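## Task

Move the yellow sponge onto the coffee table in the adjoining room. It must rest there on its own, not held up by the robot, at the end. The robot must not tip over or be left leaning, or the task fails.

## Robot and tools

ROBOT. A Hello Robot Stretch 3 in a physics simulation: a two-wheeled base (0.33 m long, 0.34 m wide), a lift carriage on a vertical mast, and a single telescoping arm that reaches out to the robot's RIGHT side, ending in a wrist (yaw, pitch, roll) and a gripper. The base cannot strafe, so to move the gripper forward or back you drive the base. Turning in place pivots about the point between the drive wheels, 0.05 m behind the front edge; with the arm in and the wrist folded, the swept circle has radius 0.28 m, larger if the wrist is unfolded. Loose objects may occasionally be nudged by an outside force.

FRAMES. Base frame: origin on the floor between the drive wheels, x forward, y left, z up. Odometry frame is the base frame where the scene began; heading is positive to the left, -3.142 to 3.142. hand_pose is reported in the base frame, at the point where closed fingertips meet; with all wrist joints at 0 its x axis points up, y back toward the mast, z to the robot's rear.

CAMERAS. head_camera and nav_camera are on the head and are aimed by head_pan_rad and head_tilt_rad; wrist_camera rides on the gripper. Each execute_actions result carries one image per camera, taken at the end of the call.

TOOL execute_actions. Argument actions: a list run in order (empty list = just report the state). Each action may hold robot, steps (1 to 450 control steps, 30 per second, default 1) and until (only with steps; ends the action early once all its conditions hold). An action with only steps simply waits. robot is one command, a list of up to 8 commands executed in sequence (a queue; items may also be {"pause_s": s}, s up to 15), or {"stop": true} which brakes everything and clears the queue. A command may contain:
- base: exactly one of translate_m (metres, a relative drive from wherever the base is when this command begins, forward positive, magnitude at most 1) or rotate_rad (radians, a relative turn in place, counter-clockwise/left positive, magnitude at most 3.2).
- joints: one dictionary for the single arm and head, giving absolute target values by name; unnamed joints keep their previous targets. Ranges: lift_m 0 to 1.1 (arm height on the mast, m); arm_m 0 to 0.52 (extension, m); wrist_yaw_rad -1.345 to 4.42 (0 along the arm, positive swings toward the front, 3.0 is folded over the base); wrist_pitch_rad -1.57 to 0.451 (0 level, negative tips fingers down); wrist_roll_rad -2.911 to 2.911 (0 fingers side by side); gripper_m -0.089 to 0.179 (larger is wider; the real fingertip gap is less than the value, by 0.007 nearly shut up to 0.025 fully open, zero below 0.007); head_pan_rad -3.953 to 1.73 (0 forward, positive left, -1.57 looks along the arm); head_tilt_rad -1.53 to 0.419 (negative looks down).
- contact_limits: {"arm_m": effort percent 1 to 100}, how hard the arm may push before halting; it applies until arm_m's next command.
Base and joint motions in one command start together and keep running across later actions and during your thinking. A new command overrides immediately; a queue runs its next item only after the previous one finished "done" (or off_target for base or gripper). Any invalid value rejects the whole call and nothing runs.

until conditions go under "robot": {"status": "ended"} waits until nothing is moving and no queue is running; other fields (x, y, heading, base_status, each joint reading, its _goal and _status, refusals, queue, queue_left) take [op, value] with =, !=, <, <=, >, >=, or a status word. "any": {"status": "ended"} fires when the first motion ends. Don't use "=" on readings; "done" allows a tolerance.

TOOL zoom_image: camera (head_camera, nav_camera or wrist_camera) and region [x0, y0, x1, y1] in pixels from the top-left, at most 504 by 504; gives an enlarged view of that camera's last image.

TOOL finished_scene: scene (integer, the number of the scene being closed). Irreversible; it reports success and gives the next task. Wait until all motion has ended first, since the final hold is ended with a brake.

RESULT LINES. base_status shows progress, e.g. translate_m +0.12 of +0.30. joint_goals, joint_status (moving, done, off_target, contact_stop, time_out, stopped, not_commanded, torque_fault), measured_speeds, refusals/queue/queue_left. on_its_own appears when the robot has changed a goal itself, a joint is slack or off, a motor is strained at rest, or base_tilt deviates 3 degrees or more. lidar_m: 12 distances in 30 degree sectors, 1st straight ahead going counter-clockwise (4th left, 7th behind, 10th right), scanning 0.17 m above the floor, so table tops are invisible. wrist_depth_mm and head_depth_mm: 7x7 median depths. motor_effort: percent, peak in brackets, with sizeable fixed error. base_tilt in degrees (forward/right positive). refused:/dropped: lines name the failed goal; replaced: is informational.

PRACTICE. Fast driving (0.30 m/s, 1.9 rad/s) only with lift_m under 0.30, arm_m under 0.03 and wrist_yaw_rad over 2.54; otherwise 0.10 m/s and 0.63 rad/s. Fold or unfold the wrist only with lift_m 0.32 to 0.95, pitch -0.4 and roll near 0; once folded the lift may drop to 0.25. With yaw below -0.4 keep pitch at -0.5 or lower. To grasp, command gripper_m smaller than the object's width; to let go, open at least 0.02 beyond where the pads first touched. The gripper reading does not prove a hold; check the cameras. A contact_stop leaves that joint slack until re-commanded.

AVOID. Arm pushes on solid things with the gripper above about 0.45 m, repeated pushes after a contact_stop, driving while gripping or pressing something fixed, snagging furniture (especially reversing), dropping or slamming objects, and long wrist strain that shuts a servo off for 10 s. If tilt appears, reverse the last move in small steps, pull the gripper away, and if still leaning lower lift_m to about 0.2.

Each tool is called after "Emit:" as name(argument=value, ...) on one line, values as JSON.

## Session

Emit:
execute_actions(actions=[])

Scene clock: 0.00 s.
robot.base_odometry: x=+0.000 y=+0.000 heading=+0.000 (m, m, rad; robot's odometry frame)
robot.turned_by_wheels: +0.000 (rad since the last result)
robot.turned_by_imu: +0.000 (rad since the last result)
robot.base_tilt: forward=+1.1 right=-0.9 (deg)
robot.lidar_m: 2.33 2.68 1.59 1.76 1.24 0.86 0.81 0.83 0.81 0.76 0.78 1.01
robot.head_depth_mm: 1624 1689 1763 1827 1860 1914 1889 / 1897 2170 2259 2343 2396 2458 2060 / 1886 2802 2955 2976 3033 2998 2088 / 1865 2869 2938 2974 2946 2959 2116 / 1850 2791 2931 2864 2940 2935 2125 / 1837 2844 2865 2933 2912 2890 2144 / 1803 2783 2832 2856 2851 2851 2155
robot.base_status: not_commanded
robot.joint_positions: lift_m=+0.417 arm_m=+0.003 wrist_yaw_rad=+3.008 wrist_pitch_rad=-0.380 wrist_roll_rad=-0.006 gripper_m=+0.037 head_pan_rad=-0.010 head_tilt_rad=-0.008
robot.joint_goals: lift_m=+0.417 arm_m=+0.003 wrist_yaw_rad=+3.008 wrist_pitch_rad=-0.380 wrist_roll_rad=-0.006 gripper_m=+0.037 head_pan_rad=-0.010 head_tilt_rad=-0.008
robot.joint_status: lift_m=not_commanded arm_m=not_commanded wrist_yaw_rad=not_commanded wrist_pitch_rad=not_commanded wrist_roll_rad=not_commanded gripper_m=not_commanded head_pan_rad=not_commanded head_tilt_rad=not_commanded
robot.measured_speeds: translate_m=+0.000 rotate_rad=+0.000 lift_m=+0.000 arm_m=+0.000 wrist_yaw_rad=+0.000 wrist_pitch_rad=+0.000 wrist_roll_rad=+0.000 head_pan_rad=+0.000 head_tilt_rad=+0.000
robot: refusals=0 queue=idle queue_left=0
robot.motor_effort: left_wheel=-1 right_wheel=+0 lift_m=+25 arm_m=+0 wrist_yaw_rad=+1 wrist_pitch_rad=+5 wrist_roll_rad=+0 gripper_m=+0 head_pan_rad=+0 head_tilt_rad=+2 (%)
robot.hand_pose: x=+0.0093 y=+0.0791 z=+0.4382 quat_wxyz=(+0.180, +0.699, +0.088, +0.686) (m; robot's base frame)
robot.wrist_depth_mm: - - - - - - - / - - - - - - - / - - - - - - - / - - 998 968 924 885 833 / 905 860 - 791 762 726 704 / 734 707 - 659 617 628 597 / 633 608 - 594 553 531 519
pictures: head_camera (sideways: a quarter turn clockwise sets it upright), nav_camera (sideways: a quarter turn counterclockwise sets it upright), wrist_camera
Images, in order (width x height): head_camera 896x504, nav_camera 672x504, wrist_camera 644x364.

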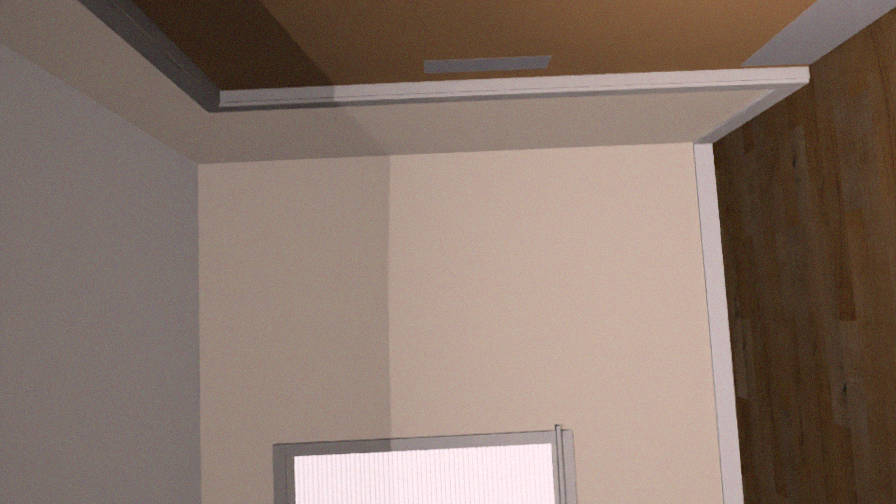

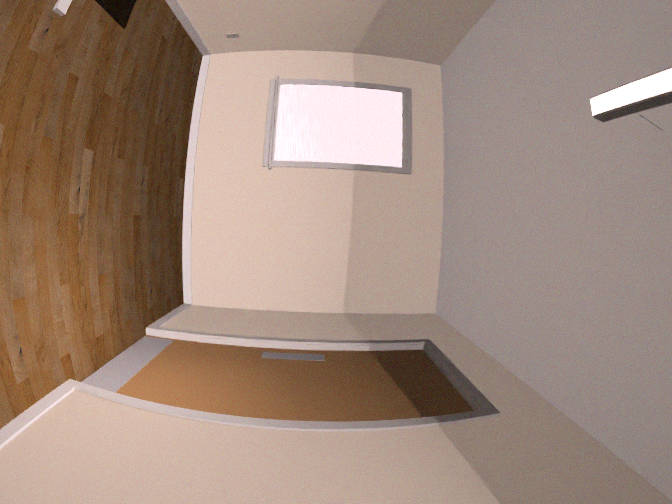

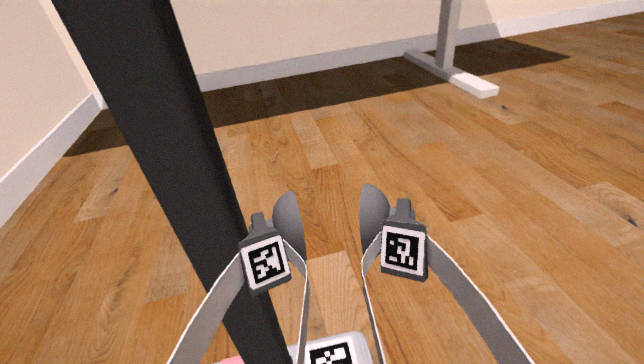

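The layout matches scene 1, so the same approach applies.

Emit:
execute_actions(actions=[{"robot":[{"joints":{"lift_m":0.29}},{"base":{"rotate_rad":1.66},"joints":{"head_pan_rad":-1.57,"head_tilt_rad":-0.5}},{"base":{"translate_m":0.43}},{"base":{"rotate_rad":1.59}},{"joints":{"lift_m":0.9,"gripper_m":0.179,"wrist_yaw_rad":0}}],"steps":450,"until":{"robot":{"status":"ended"}}},{"steps":300,"until":{"robot":{"status":"ended"}}}])

Scene clock: 20.53 s.
robot.base_odometry: x=-0.038 y=+0.428 heading=-3.034 (m, m, rad; robot's odometry frame)
robot.turned_by_wheels: +3.250 (rad since the last result)
robot.turned_by_imu: +3.229 (rad since the last result)
robot.base_tilt: forward=+1.2 right=-1.1 (deg)
robot.lidar_m: 0.81 0.84 1.18 1.19 1.24 1.80 2.95 1.26 1.30 1.33 0.95 0.83
robot.head_depth_mm: 1100 1209 1325 1185 867 752 - / 1102 1201 1338 1187 872 755 - / 1096 1213 1330 1198 875 735 - / 1102 1207 1331 1210 878 764 1281 / 1103 1203 1329 1220 876 761 1241 / 1103 1199 1326 1223 890 1254 1252 / 1102 1204 1329 1293 894 1430 1291
robot.base_status: done (rotate_rad +1.5898 of +1.5900)
robot.joint_positions: lift_m=+0.900 arm_m=+0.003 wrist_yaw_rad=+0.002 wrist_pitch_rad=-0.381 wrist_roll_rad=-0.006 gripper_m=+0.179 head_pan_rad=-1.563 head_tilt_rad=-0.494
robot.joint_goals: lift_m=+0.900 arm_m=+0.003 wrist_yaw_rad=+0.000 wrist_pitch_rad=-0.381 wrist_roll_rad=-0.006 gripper_m=+0.179 head_pan_rad=-1.570 head_tilt_rad=-0.500
robot.joint_status: lift_m=done arm_m=not_commanded wrist_yaw_rad=done wrist_pitch_rad=not_commanded wrist_roll_rad=not_commanded gripper_m=done head_pan_rad=done head_tilt_rad=done
robot.measured_speeds: translate_m=+0.000 rotate_rad=+0.000 lift_m=+0.000 arm_m=+0.000 wrist_yaw_rad=+0.000 wrist_pitch_rad=+0.000 wrist_roll_rad=+0.000 head_pan_rad=+0.000 head_tilt_rad=+0.000
robot: refusals=0 queue=done queue_left=0
robot.motor_effort: left_wheel=-5(15) right_wheel=+4(12) lift_m=+33(33) arm_m=-1(1) wrist_yaw_rad=-1(4) wrist_pitch_rad=+5(5) wrist_roll_rad=+0(0) gripper_m=+1(85) head_pan_rad=-4(57) head_tilt_rad=-4(37) (%)
robot.hand_pose: x=-0.0212 y=-0.3769 z=+0.9208 quat_wxyz=(+0.697, +0.135, -0.692, -0.133) (m; robot's base frame)
robot.wrist_depth_mm: 977 - - - - - - / 952 - - - 929 824 781 / 945 918 754 706 659 599 556 / 885 604 570 544 514 510 472 / 514 498 467 458 457 443 425 / 815 - - - - - - / 825 - - - - - 998
pictures: head_camera (sideways: a quarter turn clockwise sets it upright), nav_camera (sideways: a quarter turn counterclockwise sets it upright), wrist_camera
Images, in order (width x height): head_camera 896x504, nav_camera 672x504, wrist_camera 644x364.

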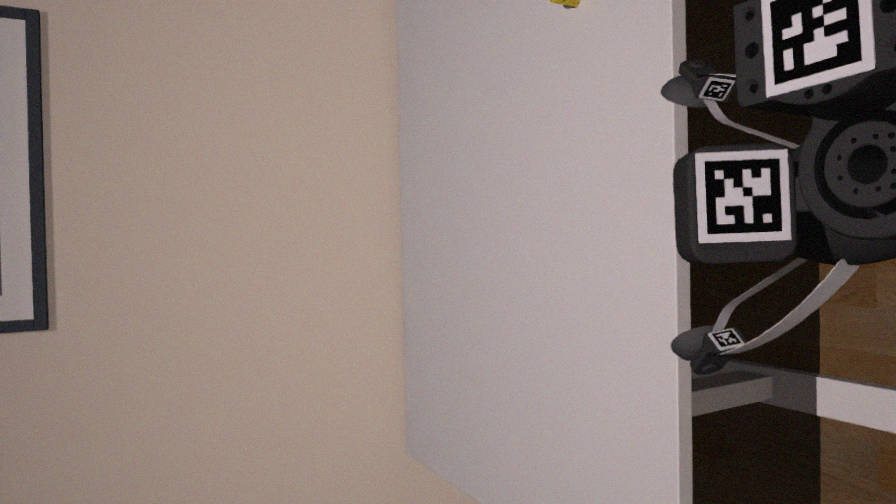

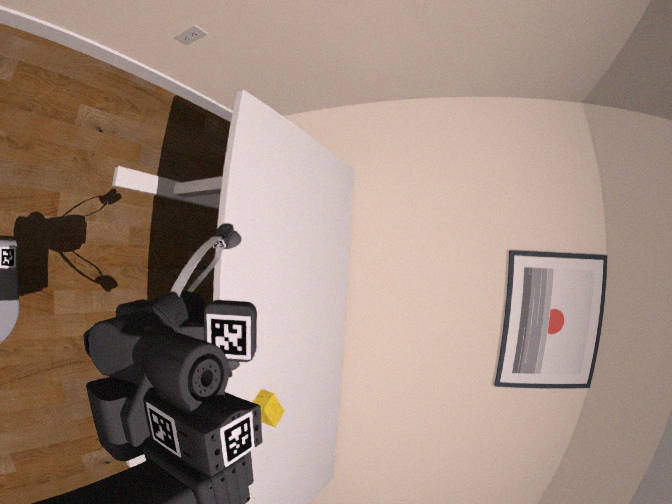

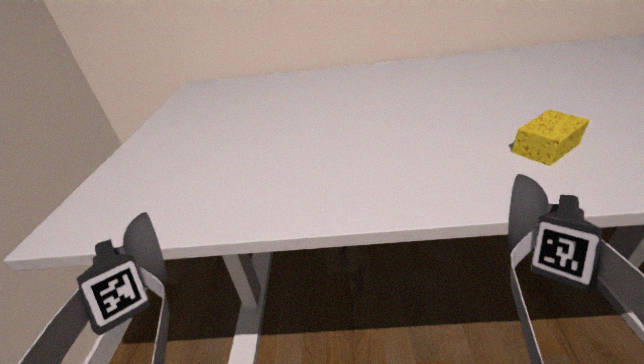

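Emit:
execute_actions(actions=[{"robot":{"base":{"translate_m":-0.17},"joints":{"lift_m":0.83,"wrist_pitch_rad":-0.55,"wrist_yaw_rad":-0.95,"arm_m":0.42,"head_pan_rad":-1.8,"head_tilt_rad":-0.7}},"steps":450,"until":{"robot":{"status":"ended"}}}])

Scene clock: 31.10 s.
robot.base_odometry: x=+0.131 y=+0.447 heading=-3.034 (m, m, rad; robot's odometry frame)
robot.turned_by_wheels: +0.000 (rad since the last result)
robot.turned_by_imu: -0.002 (rad since the last result)
robot.base_tilt: forward=+1.1 right=-1.1 (deg)
robot.lidar_m: 0.97 1.02 1.23 1.20 1.25 1.81 2.78 1.83 1.14 1.33 1.01 1.00
robot.head_depth_mm: 1228 1408 1163 879 1539 1402 - / 1194 1356 1170 879 1689 - 1125 / 1171 1320 1164 918 - 1324 1168 / 1142 1294 1227 855 1548 1353 1153 / 1113 1254 - 860 1501 1350 1157 / 1086 1230 1274 859 1491 1358 1165 / 1067 1191 1186 896 785 1362 1171
robot.base_status: done (translate_m -0.1700 of -0.1700)
robot.joint_positions: lift_m=+0.830 arm_m=+0.420 wrist_yaw_rad=-0.949 wrist_pitch_rad=-0.562 wrist_roll_rad=-0.006 gripper_m=+0.179 head_pan_rad=-1.793 head_tilt_rad=-0.691
robot.joint_goals: lift_m=+0.830 arm_m=+0.420 wrist_yaw_rad=-0.950 wrist_pitch_rad=-0.550 wrist_roll_rad=-0.006 gripper_m=+0.179 head_pan_rad=-1.800 head_tilt_rad=-0.700
robot.joint_status: lift_m=done arm_m=done wrist_yaw_rad=done wrist_pitch_rad=done wrist_roll_rad=not_commanded gripper_m=done head_pan_rad=done head_tilt_rad=done
robot.measured_speeds: translate_m=+0.000 rotate_rad=+0.000 lift_m=+0.000 arm_m=+0.000 wrist_yaw_rad=+0.000 wrist_pitch_rad=+0.000 wrist_roll_rad=+0.000 head_pan_rad=+0.000 head_tilt_rad=+0.000
robot: refusals=0 queue=done queue_left=0
robot.motor_effort: left_wheel=-5(12) right_wheel=+4(5) lift_m=+16(31) arm_m=+5(6) wrist_yaw_rad=-1(1) wrist_pitch_rad=+4(5) wrist_roll_rad=+0(0) gripper_m=+0(0) head_pan_rad=-3(24) head_tilt_rad=-5(25) (%)
robot.hand_pose: x=-0.1874 y=-0.6833 z=+0.8123 quat_wxyz=(+0.517, -0.134, -0.692, -0.486) (m; robot's base frame)
robot.wrist_depth_mm: 548 619 640 587 550 522 510 / 531 508 478 458 432 406 423 / 425 406 388 368 353 339 352 / 350 338 323 250 300 293 - / 297 296 278 216 258 253 - / 262 - 245 229 228 225 914 / 228 221 217 212 207 203 859
pictures: head_camera (sideways: a quarter turn clockwise sets it upright), nav_camera (sideways: a quarter turn counterclockwise sets it upright), wrist_camera
Images, in order (width x height): head_camera 896x504, nav_camera 672x504, wrist_camera 644x364.

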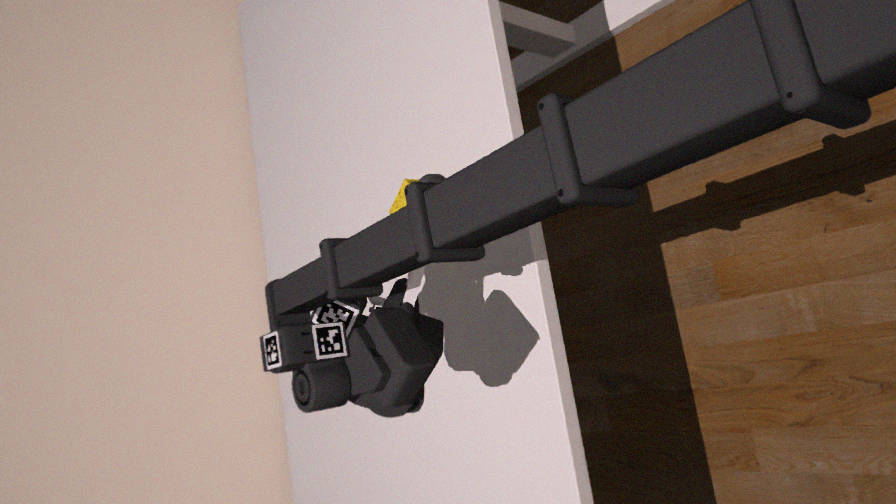

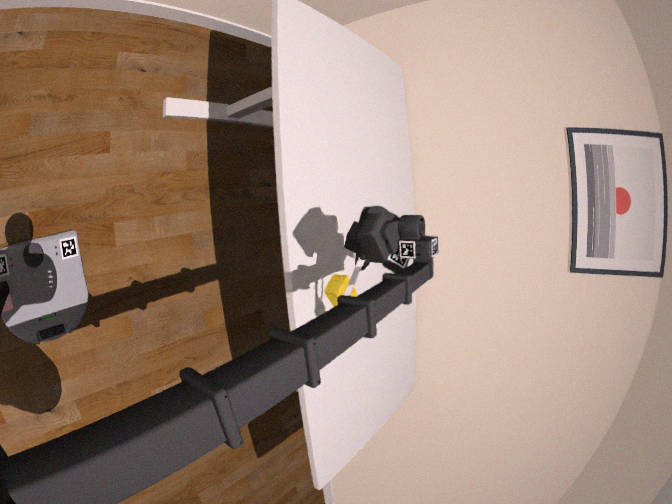

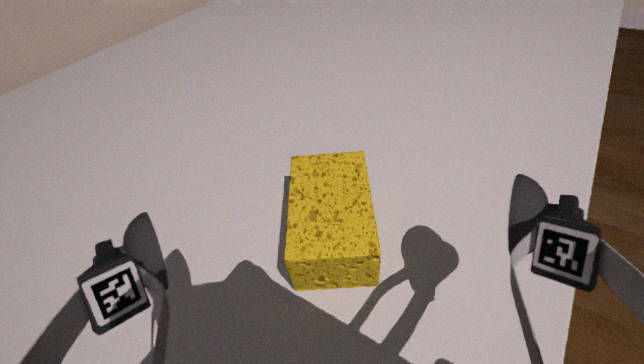

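Emit:
execute_actions(actions=[{"robot":{"base":{"translate_m":-0.045},"joints":{"lift_m":0.775,"arm_m":0.452,"gripper_m":0.1}},"steps":450,"until":{"robot":{"status":"ended"}}}])

Scene clock: 40.73 s.
robot.base_odometry: x=+0.175 y=+0.451 heading=-3.034 (m, m, rad; robot's odometry frame)
robot.turned_by_wheels: +0.000 (rad since the last result)
robot.turned_by_imu: -0.001 (rad since the last result)
robot.base_tilt: forward=+1.2 right=-1.0 (deg)
robot.lidar_m: 1.02 1.07 1.23 1.19 1.25 1.81 2.74 1.82 1.11 1.32 1.03 1.05
robot.head_depth_mm: 1231 1394 1160 875 1529 1345 - / 1197 1363 1166 882 1619 - - / 1173 1320 1172 913 - 1308 1157 / 1139 1291 1225 858 1532 1368 1164 / 1110 1257 1298 832 1493 1353 1158 / 1089 1221 1241 861 1495 1360 1161 / 1061 1197 1184 897 782 1370 1168
robot.base_status: done (translate_m -0.0450 of -0.0450)
robot.joint_positions: lift_m=+0.775 arm_m=+0.452 wrist_yaw_rad=-0.949 wrist_pitch_rad=-0.562 wrist_roll_rad=-0.006 gripper_m=+0.100 head_pan_rad=-1.793 head_tilt_rad=-0.691
robot.joint_goals: lift_m=+0.775 arm_m=+0.452 wrist_yaw_rad=-0.950 wrist_pitch_rad=-0.550 wrist_roll_rad=-0.006 gripper_m=+0.100 head_pan_rad=-1.800 head_tilt_rad=-0.700
robot.joint_status: lift_m=done arm_m=done wrist_yaw_rad=done wrist_pitch_rad=done wrist_roll_rad=not_commanded gripper_m=done head_pan_rad=done head_tilt_rad=done
robot.measured_speeds: translate_m=+0.000 rotate_rad=+0.000 lift_m=+0.000 arm_m=+0.000 wrist_yaw_rad=+0.000 wrist_pitch_rad=+0.000 wrist_roll_rad=+0.000 head_pan_rad=+0.000 head_tilt_rad=+0.000
robot: refusals=0 queue=done queue_left=0
robot.motor_effort: left_wheel=-3(11) right_wheel=+3(7) lift_m=+15(17) arm_m=+5(5) wrist_yaw_rad=+0(1) wrist_pitch_rad=+4(4) wrist_roll_rad=+0(0) gripper_m=-1(85) head_pan_rad=-4(4) head_tilt_rad=-5(5) (%)
robot.hand_pose: x=-0.1874 y=-0.7153 z=+0.7573 quat_wxyz=(+0.517, -0.134, -0.692, -0.486) (m; robot's base frame)
robot.wrist_depth_mm: 500 513 474 439 413 386 363 / 404 382 359 341 322 308 292 / 317 305 291 279 266 255 245 / 262 253 243 171 224 219 212 / 222 216 208 148 153 191 185 / 194 191 176 130 135 166 165 / 172 168 162 145 151 151 148
pictures: head_camera (sideways: a quarter turn clockwise sets it upright), nav_camera (sideways: a quarter turn counterclockwise sets it upright), wrist_camera
Images, in order (width x height): head_camera 896x504, nav_camera 672x504, wrist_camera 644x364.

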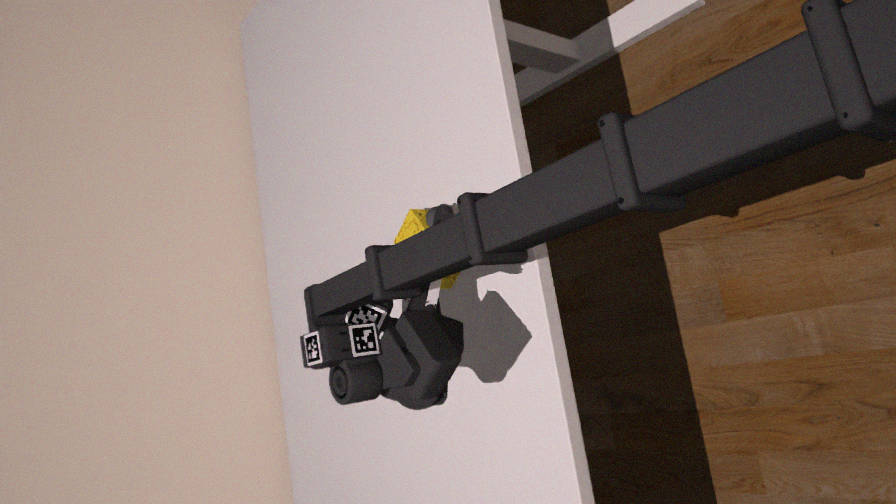

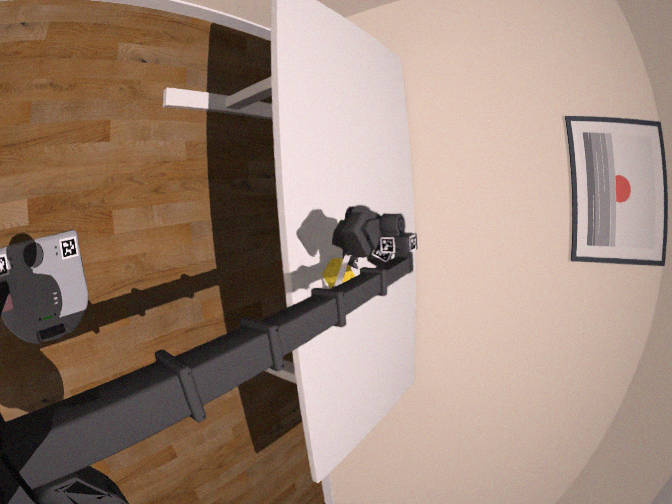

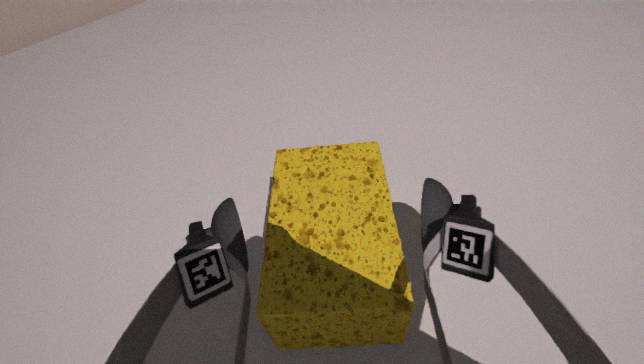

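Emit:
execute_actions(actions=[{"robot":[{"joints":{"lift_m":0.766}},{"joints":{"gripper_m":0.025}},{"joints":{"lift_m":0.8}},{"joints":{"arm_m":0,"wrist_yaw_rad":2.9,"wrist_pitch_rad":-0.45},"base":{"translate_m":-0.35}}],"steps":450,"until":{"robot":{"status":"ended"}}},{"robot":[{"joints":{"lift_m":0.29},"base":{"translate_m":-0.35}},{"base":{"translate_m":-0.87}},{"base":{"rotate_rad":-1.6},"joints":{"head_pan_rad":-3.14,"head_tilt_rad":-0.8}}],"steps":450,"until":{"robot":{"status":"ended"}}}])

Scene clock: 64.17 s.
robot.base_odometry: x=+1.736 y=+0.621 heading=+1.650 (m, m, rad; robot's odometry frame)
robot.turned_by_wheels: -1.600 (rad since the last result)
robot.turned_by_imu: -1.599 (rad since the last result)
robot.base_tilt: forward=+1.2 right=-1.0 (deg)
robot.lidar_m: 1.27 1.19 1.19 2.58 1.76 1.33 1.29 1.29 1.22 1.18 1.22 1.32
robot.head_depth_mm: 1115 1277 1483 1704 1506 1284 1122 / 1109 1279 1507 1720 1499 1286 1160 / 1108 1279 1511 1711 1504 1283 - / 1108 1269 1482 1723 1511 1299 1172 / 1114 1264 1486 1716 1511 1302 1135 / 1104 1259 1480 1717 1497 1280 1132 / 1082 1235 1431 1668 1507 1294 1124
robot.base_status: done (rotate_rad -1.5998 of -1.6000)
robot.joint_positions: lift_m=+0.290 arm_m=+0.003 wrist_yaw_rad=+2.899 wrist_pitch_rad=-0.472 wrist_roll_rad=-0.006 gripper_m=+0.026 head_pan_rad=-3.133 head_tilt_rad=-0.791
robot.joint_goals: lift_m=+0.290 arm_m=+0.000 wrist_yaw_rad=+2.900 wrist_pitch_rad=-0.450 wrist_roll_rad=-0.006 gripper_m=+0.025 head_pan_rad=-3.140 head_tilt_rad=-0.800
robot.joint_status: lift_m=done arm_m=done wrist_yaw_rad=done wrist_pitch_rad=done wrist_roll_rad=not_commanded gripper_m=done head_pan_rad=done head_tilt_rad=done
robot.measured_speeds: translate_m=+0.000 rotate_rad=+0.000 lift_m=+0.000 arm_m=+0.000 wrist_yaw_rad=+0.000 wrist_pitch_rad=+0.000 wrist_roll_rad=+0.000 head_pan_rad=+0.000 head_tilt_rad=+0.000
robot: refusals=0 queue=done queue_left=0
robot.motor_effort: left_wheel=+4(17) right_wheel=-4(8) lift_m=+16(32) arm_m=-6(6) wrist_yaw_rad=+2(1) wrist_pitch_rad=+8(9) wrist_roll_rad=+0(0) gripper_m=-18(91) head_pan_rad=-5(56) head_tilt_rad=-6(18) (%)
robot.hand_pose: x=+0.0309 y=+0.0626 z=+0.2911 quat_wxyz=(+0.248, +0.700, +0.082, +0.665) (m; robot's base frame)
robot.wrist_depth_mm: - - - - - - - / - - - - 952 915 864 / 937 - 834 790 744 705 678 / 734 - 674 159 610 600 566 / 600 585 - 138 135 507 481 / 514 512 - 122 122 436 426 / 459 - - 136 388 387 379
pictures: head_camera (sideways: a quarter turn clockwise sets it upright), nav_camera (sideways: a quarter turn counterclockwise sets it upright), wrist_camera
Images, in order (width x height): head_camera 896x504, nav_camera 672x504, wrist_camera 644x364.

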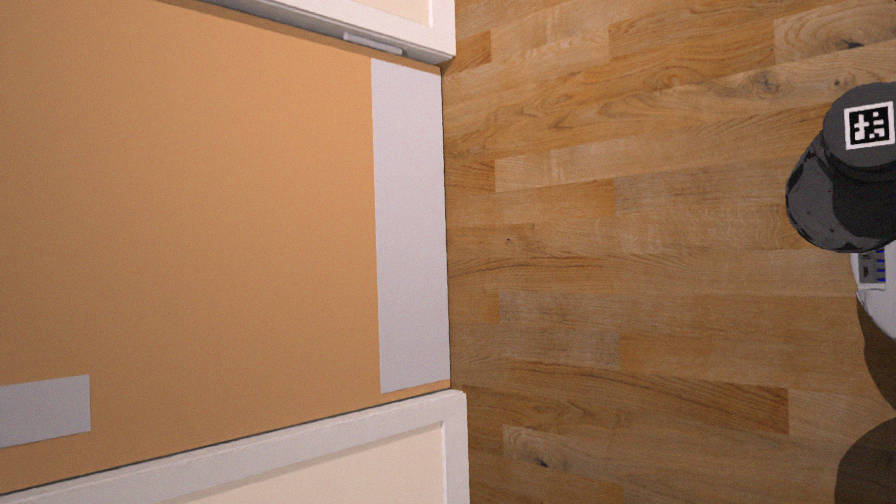

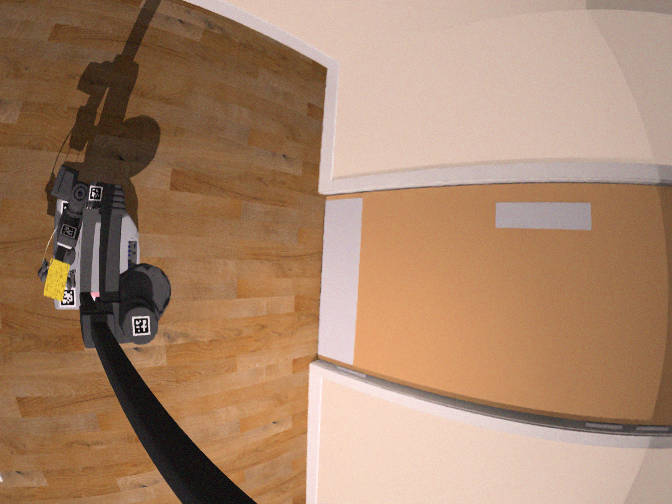

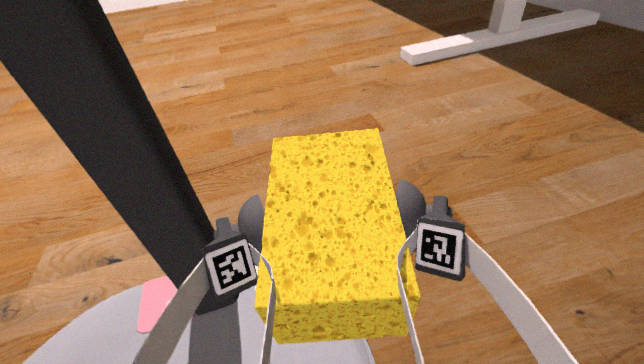

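Emit:
execute_actions(actions=[{"robot":[{"base":{"translate_m":-1}},{"joints":{"lift_m":0.31}},{"base":{"translate_m":-0.25}},{"joints":{"lift_m":0.29},"base":{"translate_m":-0.5}}],"steps":450,"until":{"robot":{"status":"ended"}}}])

Scene clock: 79.90 s.
robot.base_odometry: x=+1.875 y=-1.124 heading=+1.650 (m, m, rad; robot's odometry frame)
robot.turned_by_wheels: +0.000 (rad since the last result)
robot.turned_by_imu: -0.006 (rad since the last result)
robot.base_tilt: forward=+1.2 right=-1.1 (deg)
robot.lidar_m: 3.01 2.72 0.33 0.24 0.23 0.24 0.32 1.65 1.21 1.17 0.52 0.52
robot.head_depth_mm: - - 291 315 360 421 501 / - 295 325 372 434 521 612 / 1486 1703 1951 459 549 687 - / 1501 1720 2031 1799 1501 1291 1171 / 1499 1721 2044 1803 1499 1284 1136 / 1498 1721 2025 1811 1510 1295 1125 / 1494 1725 2018 1823 1503 1300 1128
robot.base_status: done (translate_m -0.5000 of -0.5000)
robot.joint_positions: lift_m=+0.290 arm_m=+0.003 wrist_yaw_rad=+2.899 wrist_pitch_rad=-0.472 wrist_roll_rad=-0.006 gripper_m=+0.026 head_pan_rad=-3.133 head_tilt_rad=-0.792
robot.joint_goals: lift_m=+0.290 arm_m=+0.000 wrist_yaw_rad=+2.900 wrist_pitch_rad=-0.450 wrist_roll_rad=-0.006 gripper_m=+0.025 head_pan_rad=-3.140 head_tilt_rad=-0.800
robot.joint_status: lift_m=done arm_m=done wrist_yaw_rad=done wrist_pitch_rad=done wrist_roll_rad=not_commanded gripper_m=done head_pan_rad=done head_tilt_rad=done
robot.measured_speeds: translate_m=+0.000 rotate_rad=+0.000 lift_m=+0.000 arm_m=+0.000 wrist_yaw_rad=+0.000 wrist_pitch_rad=+0.000 wrist_roll_rad=+0.000 head_pan_rad=+0.000 head_tilt_rad=+0.000
robot: refusals=0 queue=done queue_left=0
robot.motor_effort: left_wheel=+3(30) right_wheel=-6(31) lift_m=+17(34) arm_m=-6(6) wrist_yaw_rad=+0(1) wrist_pitch_rad=+8(8) wrist_roll_rad=+0(0) gripper_m=-18(18) head_pan_rad=-3(4) head_tilt_rad=-5(5) (%)
robot.hand_pose: x=+0.0309 y=+0.0627 z=+0.2911 quat_wxyz=(+0.247, +0.700, +0.082, +0.665) (m; robot's base frame)
robot.wrist_depth_mm: - 241 290 376 529 - - / - 263 311 410 603 912 860 / 220 - 334 392 673 711 680 / 238 - 356 158 601 588 562 / 250 286 - 138 135 506 481 / 268 306 - 121 123 435 422 / 273 - - 136 389 386 375
pictures: head_camera (sideways: a quarter turn clockwise sets it upright), nav_camera (sideways: a quarter turn counterclockwise sets it upright), wrist_camera
Images, in order (width x height): head_camera 896x504, nav_camera 672x504, wrist_camera 644x364.

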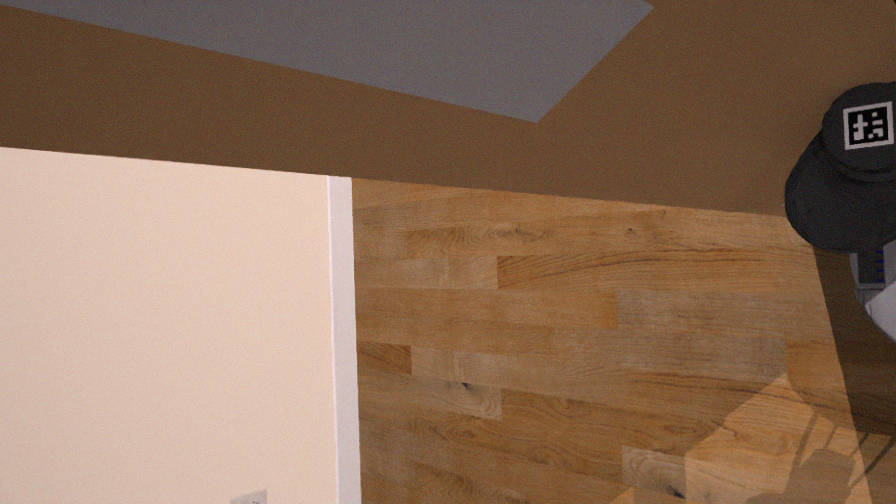

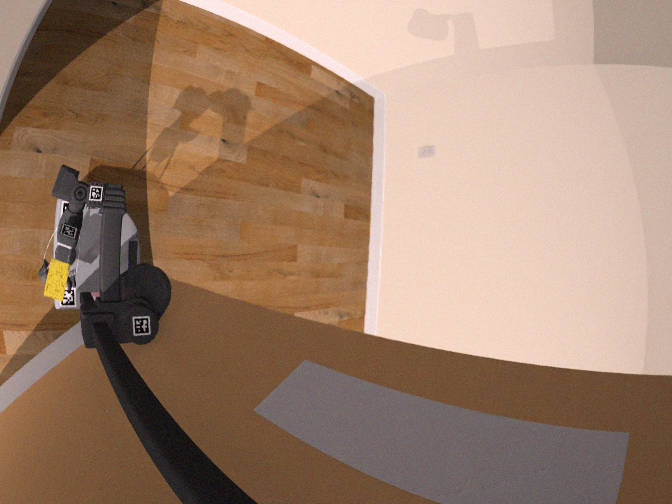

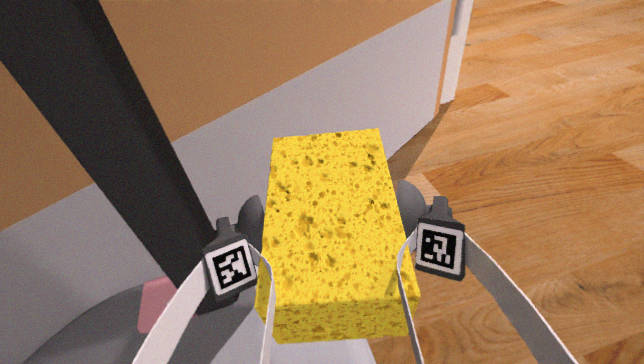

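Emit:
execute_actions(actions=[{"robot":[{"joints":{"head_tilt_rad":-0.6,"head_pan_rad":0},"base":{"translate_m":-0.78}},{"base":{"rotate_rad":1.58}}],"steps":450,"until":{"robot":{"status":"ended"}}}])

Scene clock: 91.30 s.
robot.base_odometry: x=+1.936 y=-1.901 heading=-3.054 (m, m, rad; robot's odometry frame)
robot.turned_by_wheels: +1.580 (rad since the last result)
robot.turned_by_imu: +1.569 (rad since the last result)
robot.base_tilt: forward=+1.2 right=-1.0 (deg)
robot.lidar_m: 1.89 1.36 1.00 0.96 1.00 1.21 1.17 1.21 1.20 1.31 1.30 1.66
robot.head_depth_mm: 2210 2468 2366 2236 1749 1423 1186 / 2219 2473 2350 2268 1749 1423 1192 / 2206 2480 2385 2261 1752 1429 1207 / 2202 2429 2358 2252 1770 1433 1206 / 2210 2441 2731 2278 1760 1437 1209 / 2170 2430 2712 2273 1775 1435 1210 / 2184 2407 2696 2339 1782 1450 1210
robot.base_status: done (rotate_rad +1.5798 of +1.5800)
robot.joint_positions: lift_m=+0.290 arm_m=+0.003 wrist_yaw_rad=+2.900 wrist_pitch_rad=-0.472 wrist_roll_rad=-0.006 gripper_m=+0.026 head_pan_rad=-0.007 head_tilt_rad=-0.605
robot.joint_goals: lift_m=+0.290 arm_m=+0.000 wrist_yaw_rad=+2.900 wrist_pitch_rad=-0.450 wrist_roll_rad=-0.006 gripper_m=+0.025 head_pan_rad=+0.000 head_tilt_rad=-0.600
robot.joint_status: lift_m=done arm_m=done wrist_yaw_rad=done wrist_pitch_rad=done wrist_roll_rad=not_commanded gripper_m=done head_pan_rad=done head_tilt_rad=done
robot.measured_speeds: translate_m=+0.000 rotate_rad=+0.000 lift_m=+0.000 arm_m=+0.000 wrist_yaw_rad=+0.000 wrist_pitch_rad=+0.000 wrist_roll_rad=+0.000 head_pan_rad=+0.000 head_tilt_rad=+0.000
robot: refusals=0 queue=done queue_left=0
robot.motor_effort: left_wheel=-4(12) right_wheel=+4(13) lift_m=+17(16) arm_m=-5(5) wrist_yaw_rad=+1(0) wrist_pitch_rad=+8(8) wrist_roll_rad=+0(0) gripper_m=-18(17) head_pan_rad=+5(56) head_tilt_rad=+3(23) (%)
robot.hand_pose: x=+0.0308 y=+0.0628 z=+0.2912 quat_wxyz=(+0.247, +0.700, +0.082, +0.665) (m; robot's base frame)
robot.wrist_depth_mm: - 884 962 - - - - / - 953 - - 957 891 844 / 915 - 843 798 743 707 680 / 736 - 683 159 601 590 563 / 600 574 - 138 135 503 482 / 515 509 - 122 122 433 424 / 458 - - 136 388 387 379
pictures: head_camera (sideways: a quarter turn clockwise sets it upright), nav_camera (sideways: a quarter turn counterclockwise sets it upright), wrist_camera
Images, in order (width x height): head_camera 896x504, nav_camera 672x504, wrist_camera 644x364.

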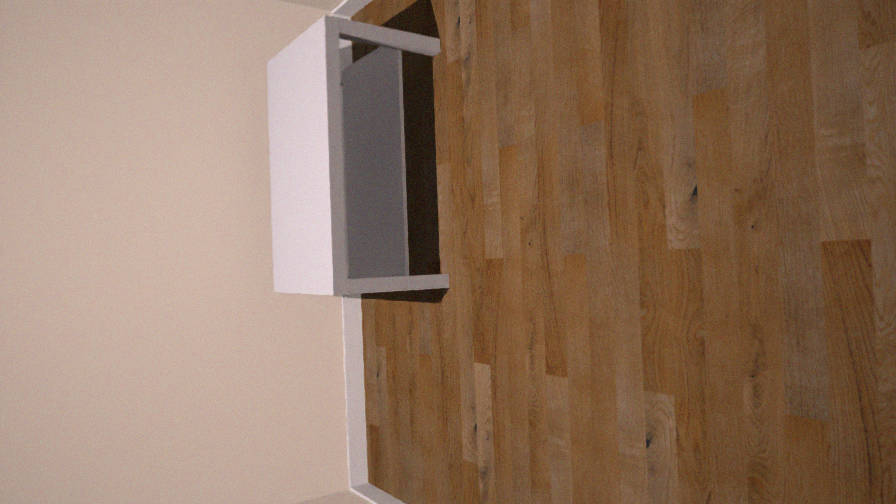

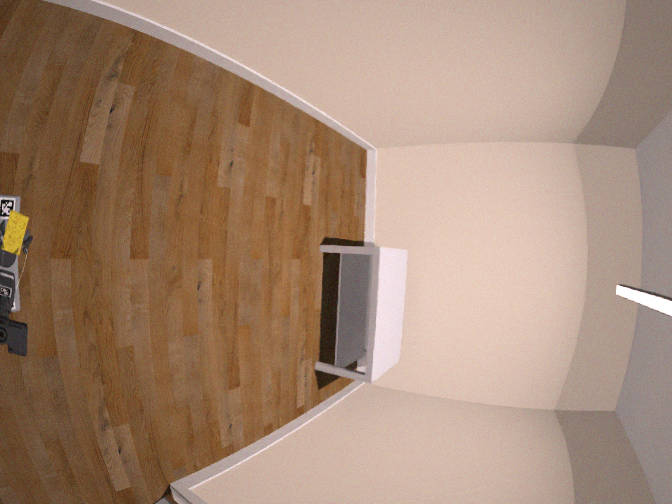

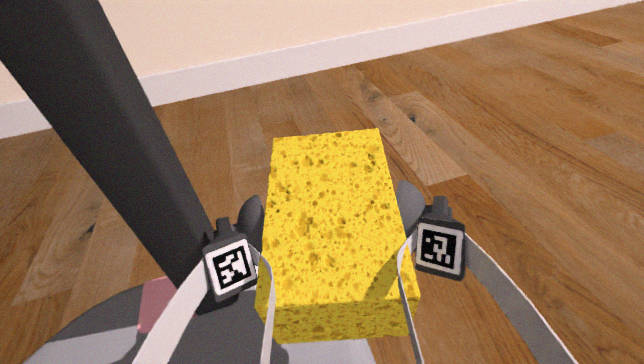

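Emit:
execute_actions(actions=[{"robot":[{"base":{"translate_m":1}},{"base":{"translate_m":0.52}},{"base":{"rotate_rad":1.2},"joints":{"head_pan_rad":-1.5,"head_tilt_rad":-1}},{"joints":{"lift_m":0.55,"wrist_yaw_rad":2}},{"joints":{"wrist_pitch_rad":-0.55,"wrist_yaw_rad":0,"arm_m":0.26}}],"steps":450,"until":{"robot":{"status":"ended"}}},{"steps":300,"until":{"robot":{"status":"ended"}}}])

Scene clock: 112.27 s.
robot.base_odometry: x=+0.422 y=-2.035 heading=-1.854 (m, m, rad; robot's odometry frame)
robot.turned_by_wheels: +1.200 (rad since the last result)
robot.turned_by_imu: +1.191 (rad since the last result)
robot.base_tilt: forward=+1.1 right=-1.0 (deg)
robot.lidar_m: 0.96 0.95 1.04 1.62 2.69 1.45 1.18 0.90 0.87 1.08 0.38 1.17
robot.head_depth_mm: 1176 1360 1145 1006 1333 1207 1092 / 1130 1343 1142 1008 1312 - - / 1086 1311 1146 - 1256 1211 - / 1041 1247 1144 981 1173 1208 - / 1007 1195 1147 990 920 1190 1089 / 974 1150 1141 1004 1304 1209 1086 / 939 1096 1315 1502 1349 1211 1089
robot.base_status: done (rotate_rad +1.1998 of +1.2000)
robot.joint_positions: lift_m=+0.550 arm_m=+0.260 wrist_yaw_rad=+0.001 wrist_pitch_rad=-0.563 wrist_roll_rad=-0.006 gripper_m=+0.026 head_pan_rad=-1.493 head_tilt_rad=-0.988
robot.joint_goals: lift_m=+0.550 arm_m=+0.260 wrist_yaw_rad=+0.000 wrist_pitch_rad=-0.550 wrist_roll_rad=-0.006 gripper_m=+0.025 head_pan_rad=-1.500 head_tilt_rad=-1.000
robot.joint_status: lift_m=done arm_m=done wrist_yaw_rad=done wrist_pitch_rad=done wrist_roll_rad=not_commanded gripper_m=done head_pan_rad=done head_tilt_rad=done
robot.measured_speeds: translate_m=+0.000 rotate_rad=+0.000 lift_m=+0.000 arm_m=+0.000 wrist_yaw_rad=+0.000 wrist_pitch_rad=+0.000 wrist_roll_rad=+0.000 head_pan_rad=+0.000 head_tilt_rad=+0.000
robot: refusals=0 queue=done queue_left=0
robot.motor_effort: left_wheel=-5(15) right_wheel=+4(11) lift_m=+32(33) arm_m=+6(7) wrist_yaw_rad=+0(1) wrist_pitch_rad=+5(7) wrist_roll_rad=+0(0) gripper_m=-18(18) head_pan_rad=-4(56) head_tilt_rad=-6(35) (%)
robot.hand_pose: x=-0.0214 y=-0.6084 z=+0.5312 quat_wxyz=(+0.682, +0.197, -0.677, -0.196) (m; robot's base frame)
robot.wrist_depth_mm: 484 523 584 645 524 488 463 / 520 574 454 433 409 386 369 / 402 388 369 353 333 322 308 / 334 319 307 158 280 276 267 / 283 274 263 138 135 241 234 / 246 241 222 122 123 213 208 / 218 215 206 147 193 192 187
pictures: head_camera (sideways: a quarter turn clockwise sets it upright), nav_camera (sideways: a quarter turn counterclockwise sets it upright), wrist_camera
Images, in order (width x height): head_camera 896x504, nav_camera 672x504, wrist_camera 644x364.

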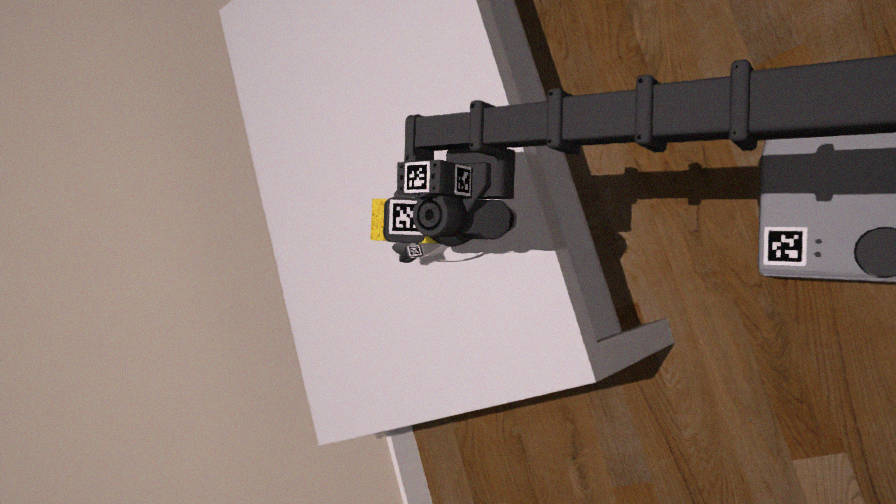

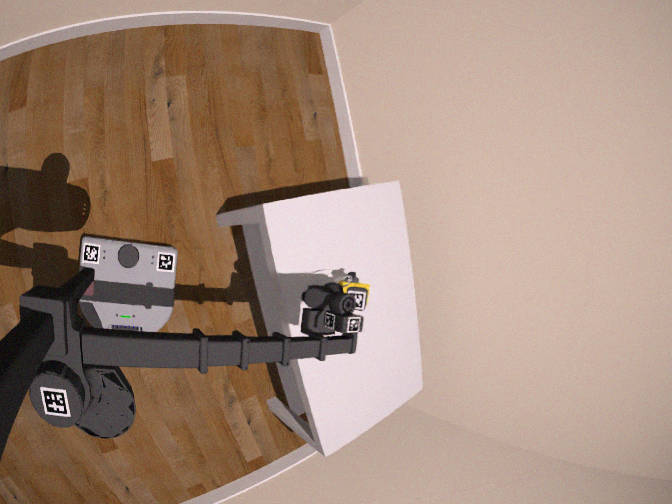

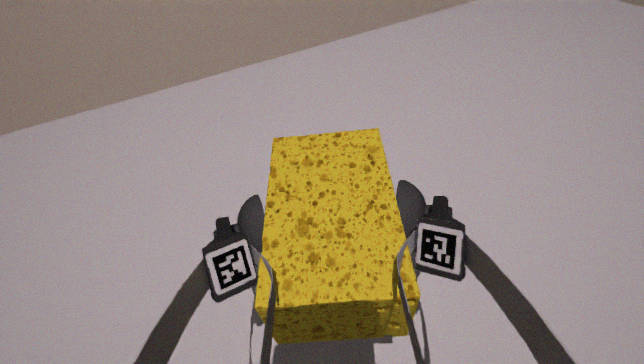

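Emit:
execute_actions(actions=[{"robot":[{"joints":{"lift_m":0.497}},{"joints":{"gripper_m":0.13}},{"joints":{"lift_m":0.57,"arm_m":0.15}}],"steps":450,"until":{"robot":{"status":"ended"}}}])

Scene clock: 119.90 s.
robot.base_odometry: x=+0.422 y=-2.035 heading=-1.854 (m, m, rad; robot's odometry frame)
robot.turned_by_wheels: +0.000 (rad since the last result)
robot.turned_by_imu: -0.002 (rad since the last result)
robot.base_tilt: forward=+1.2 right=-0.9 (deg)
robot.lidar_m: 0.95 0.95 1.04 1.62 2.68 1.45 1.18 0.90 0.87 1.09 0.38 1.17
robot.head_depth_mm: 1175 1364 1141 1008 1338 1207 1092 / 1129 1352 1145 987 - - - / 1083 1311 1147 1008 1284 1204 - / 1046 1243 1143 991 1197 1203 - / 1001 1195 1139 984 915 1190 1083 / 969 1140 1136 1009 1314 1205 1091 / 938 1102 1316 1504 1357 1213 1094
robot.base_status: done (rotate_rad +1.1998 of +1.2000)
robot.joint_positions: lift_m=+0.570 arm_m=+0.150 wrist_yaw_rad=+0.001 wrist_pitch_rad=-0.562 wrist_roll_rad=-0.006 gripper_m=+0.130 head_pan_rad=-1.493 head_tilt_rad=-0.988
robot.joint_goals: lift_m=+0.570 arm_m=+0.150 wrist_yaw_rad=+0.000 wrist_pitch_rad=-0.550 wrist_roll_rad=-0.006 gripper_m=+0.130 head_pan_rad=-1.500 head_tilt_rad=-1.000
robot.joint_status: lift_m=done arm_m=done wrist_yaw_rad=done wrist_pitch_rad=done wrist_roll_rad=not_commanded gripper_m=done head_pan_rad=done head_tilt_rad=done
robot.measured_speeds: translate_m=+0.000 rotate_rad=+0.000 lift_m=+0.000 arm_m=+0.000 wrist_yaw_rad=+0.000 wrist_pitch_rad=+0.000 wrist_roll_rad=+0.000 head_pan_rad=+0.000 head_tilt_rad=+0.000
robot: refusals=0 queue=done queue_left=0
robot.motor_effort: left_wheel=-5(5) right_wheel=+4(4) lift_m=+32(34) arm_m=-6(7) wrist_yaw_rad=+0(0) wrist_pitch_rad=+4(5) wrist_roll_rad=+0(0) gripper_m=+0(81) head_pan_rad=-3(4) head_tilt_rad=-7(6) (%)
robot.hand_pose: x=-0.0214 y=-0.4993 z=+0.5513 quat_wxyz=(+0.682, +0.197, -0.677, -0.196) (m; robot's base frame)
robot.wrist_depth_mm: 562 608 681 714 577 532 506 / 608 634 500 481 450 427 405 / 476 420 406 365 369 354 341 / 377 353 338 264 315 306 293 / 316 305 289 271 271 - 257 / 271 266 251 247 241 231 236 / 240 230 225 222 216 214 600
pictures: head_camera (sideways: a quarter turn clockwise sets it upright), nav_camera (sideways: a quarter turn counterclockwise sets it upright), wrist_camera
Images, in order (width x height): head_camera 896x504, nav_camera 672x504, wrist_camera 644x364.

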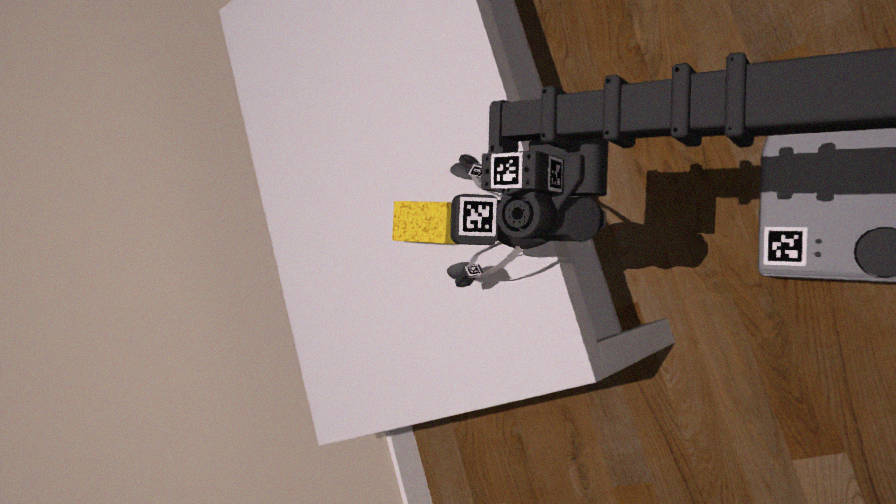

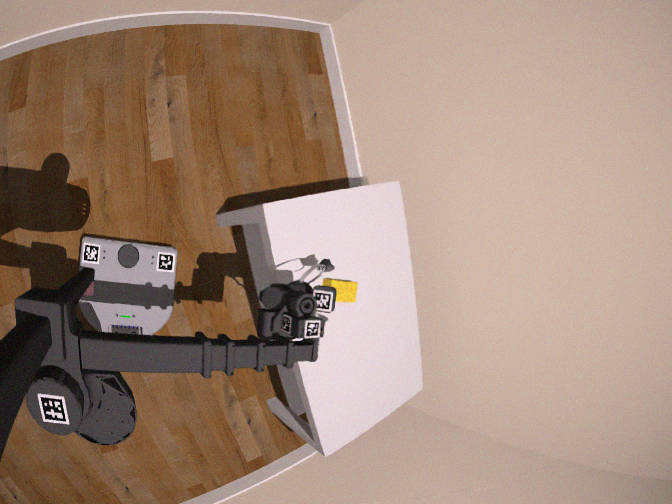

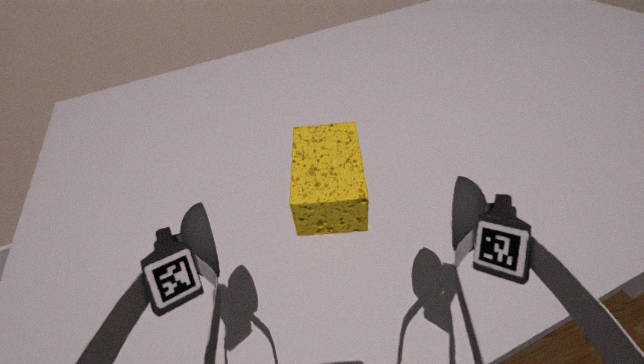

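Emit:
finished_scene(scene=2)

The scene is finished: the task was done.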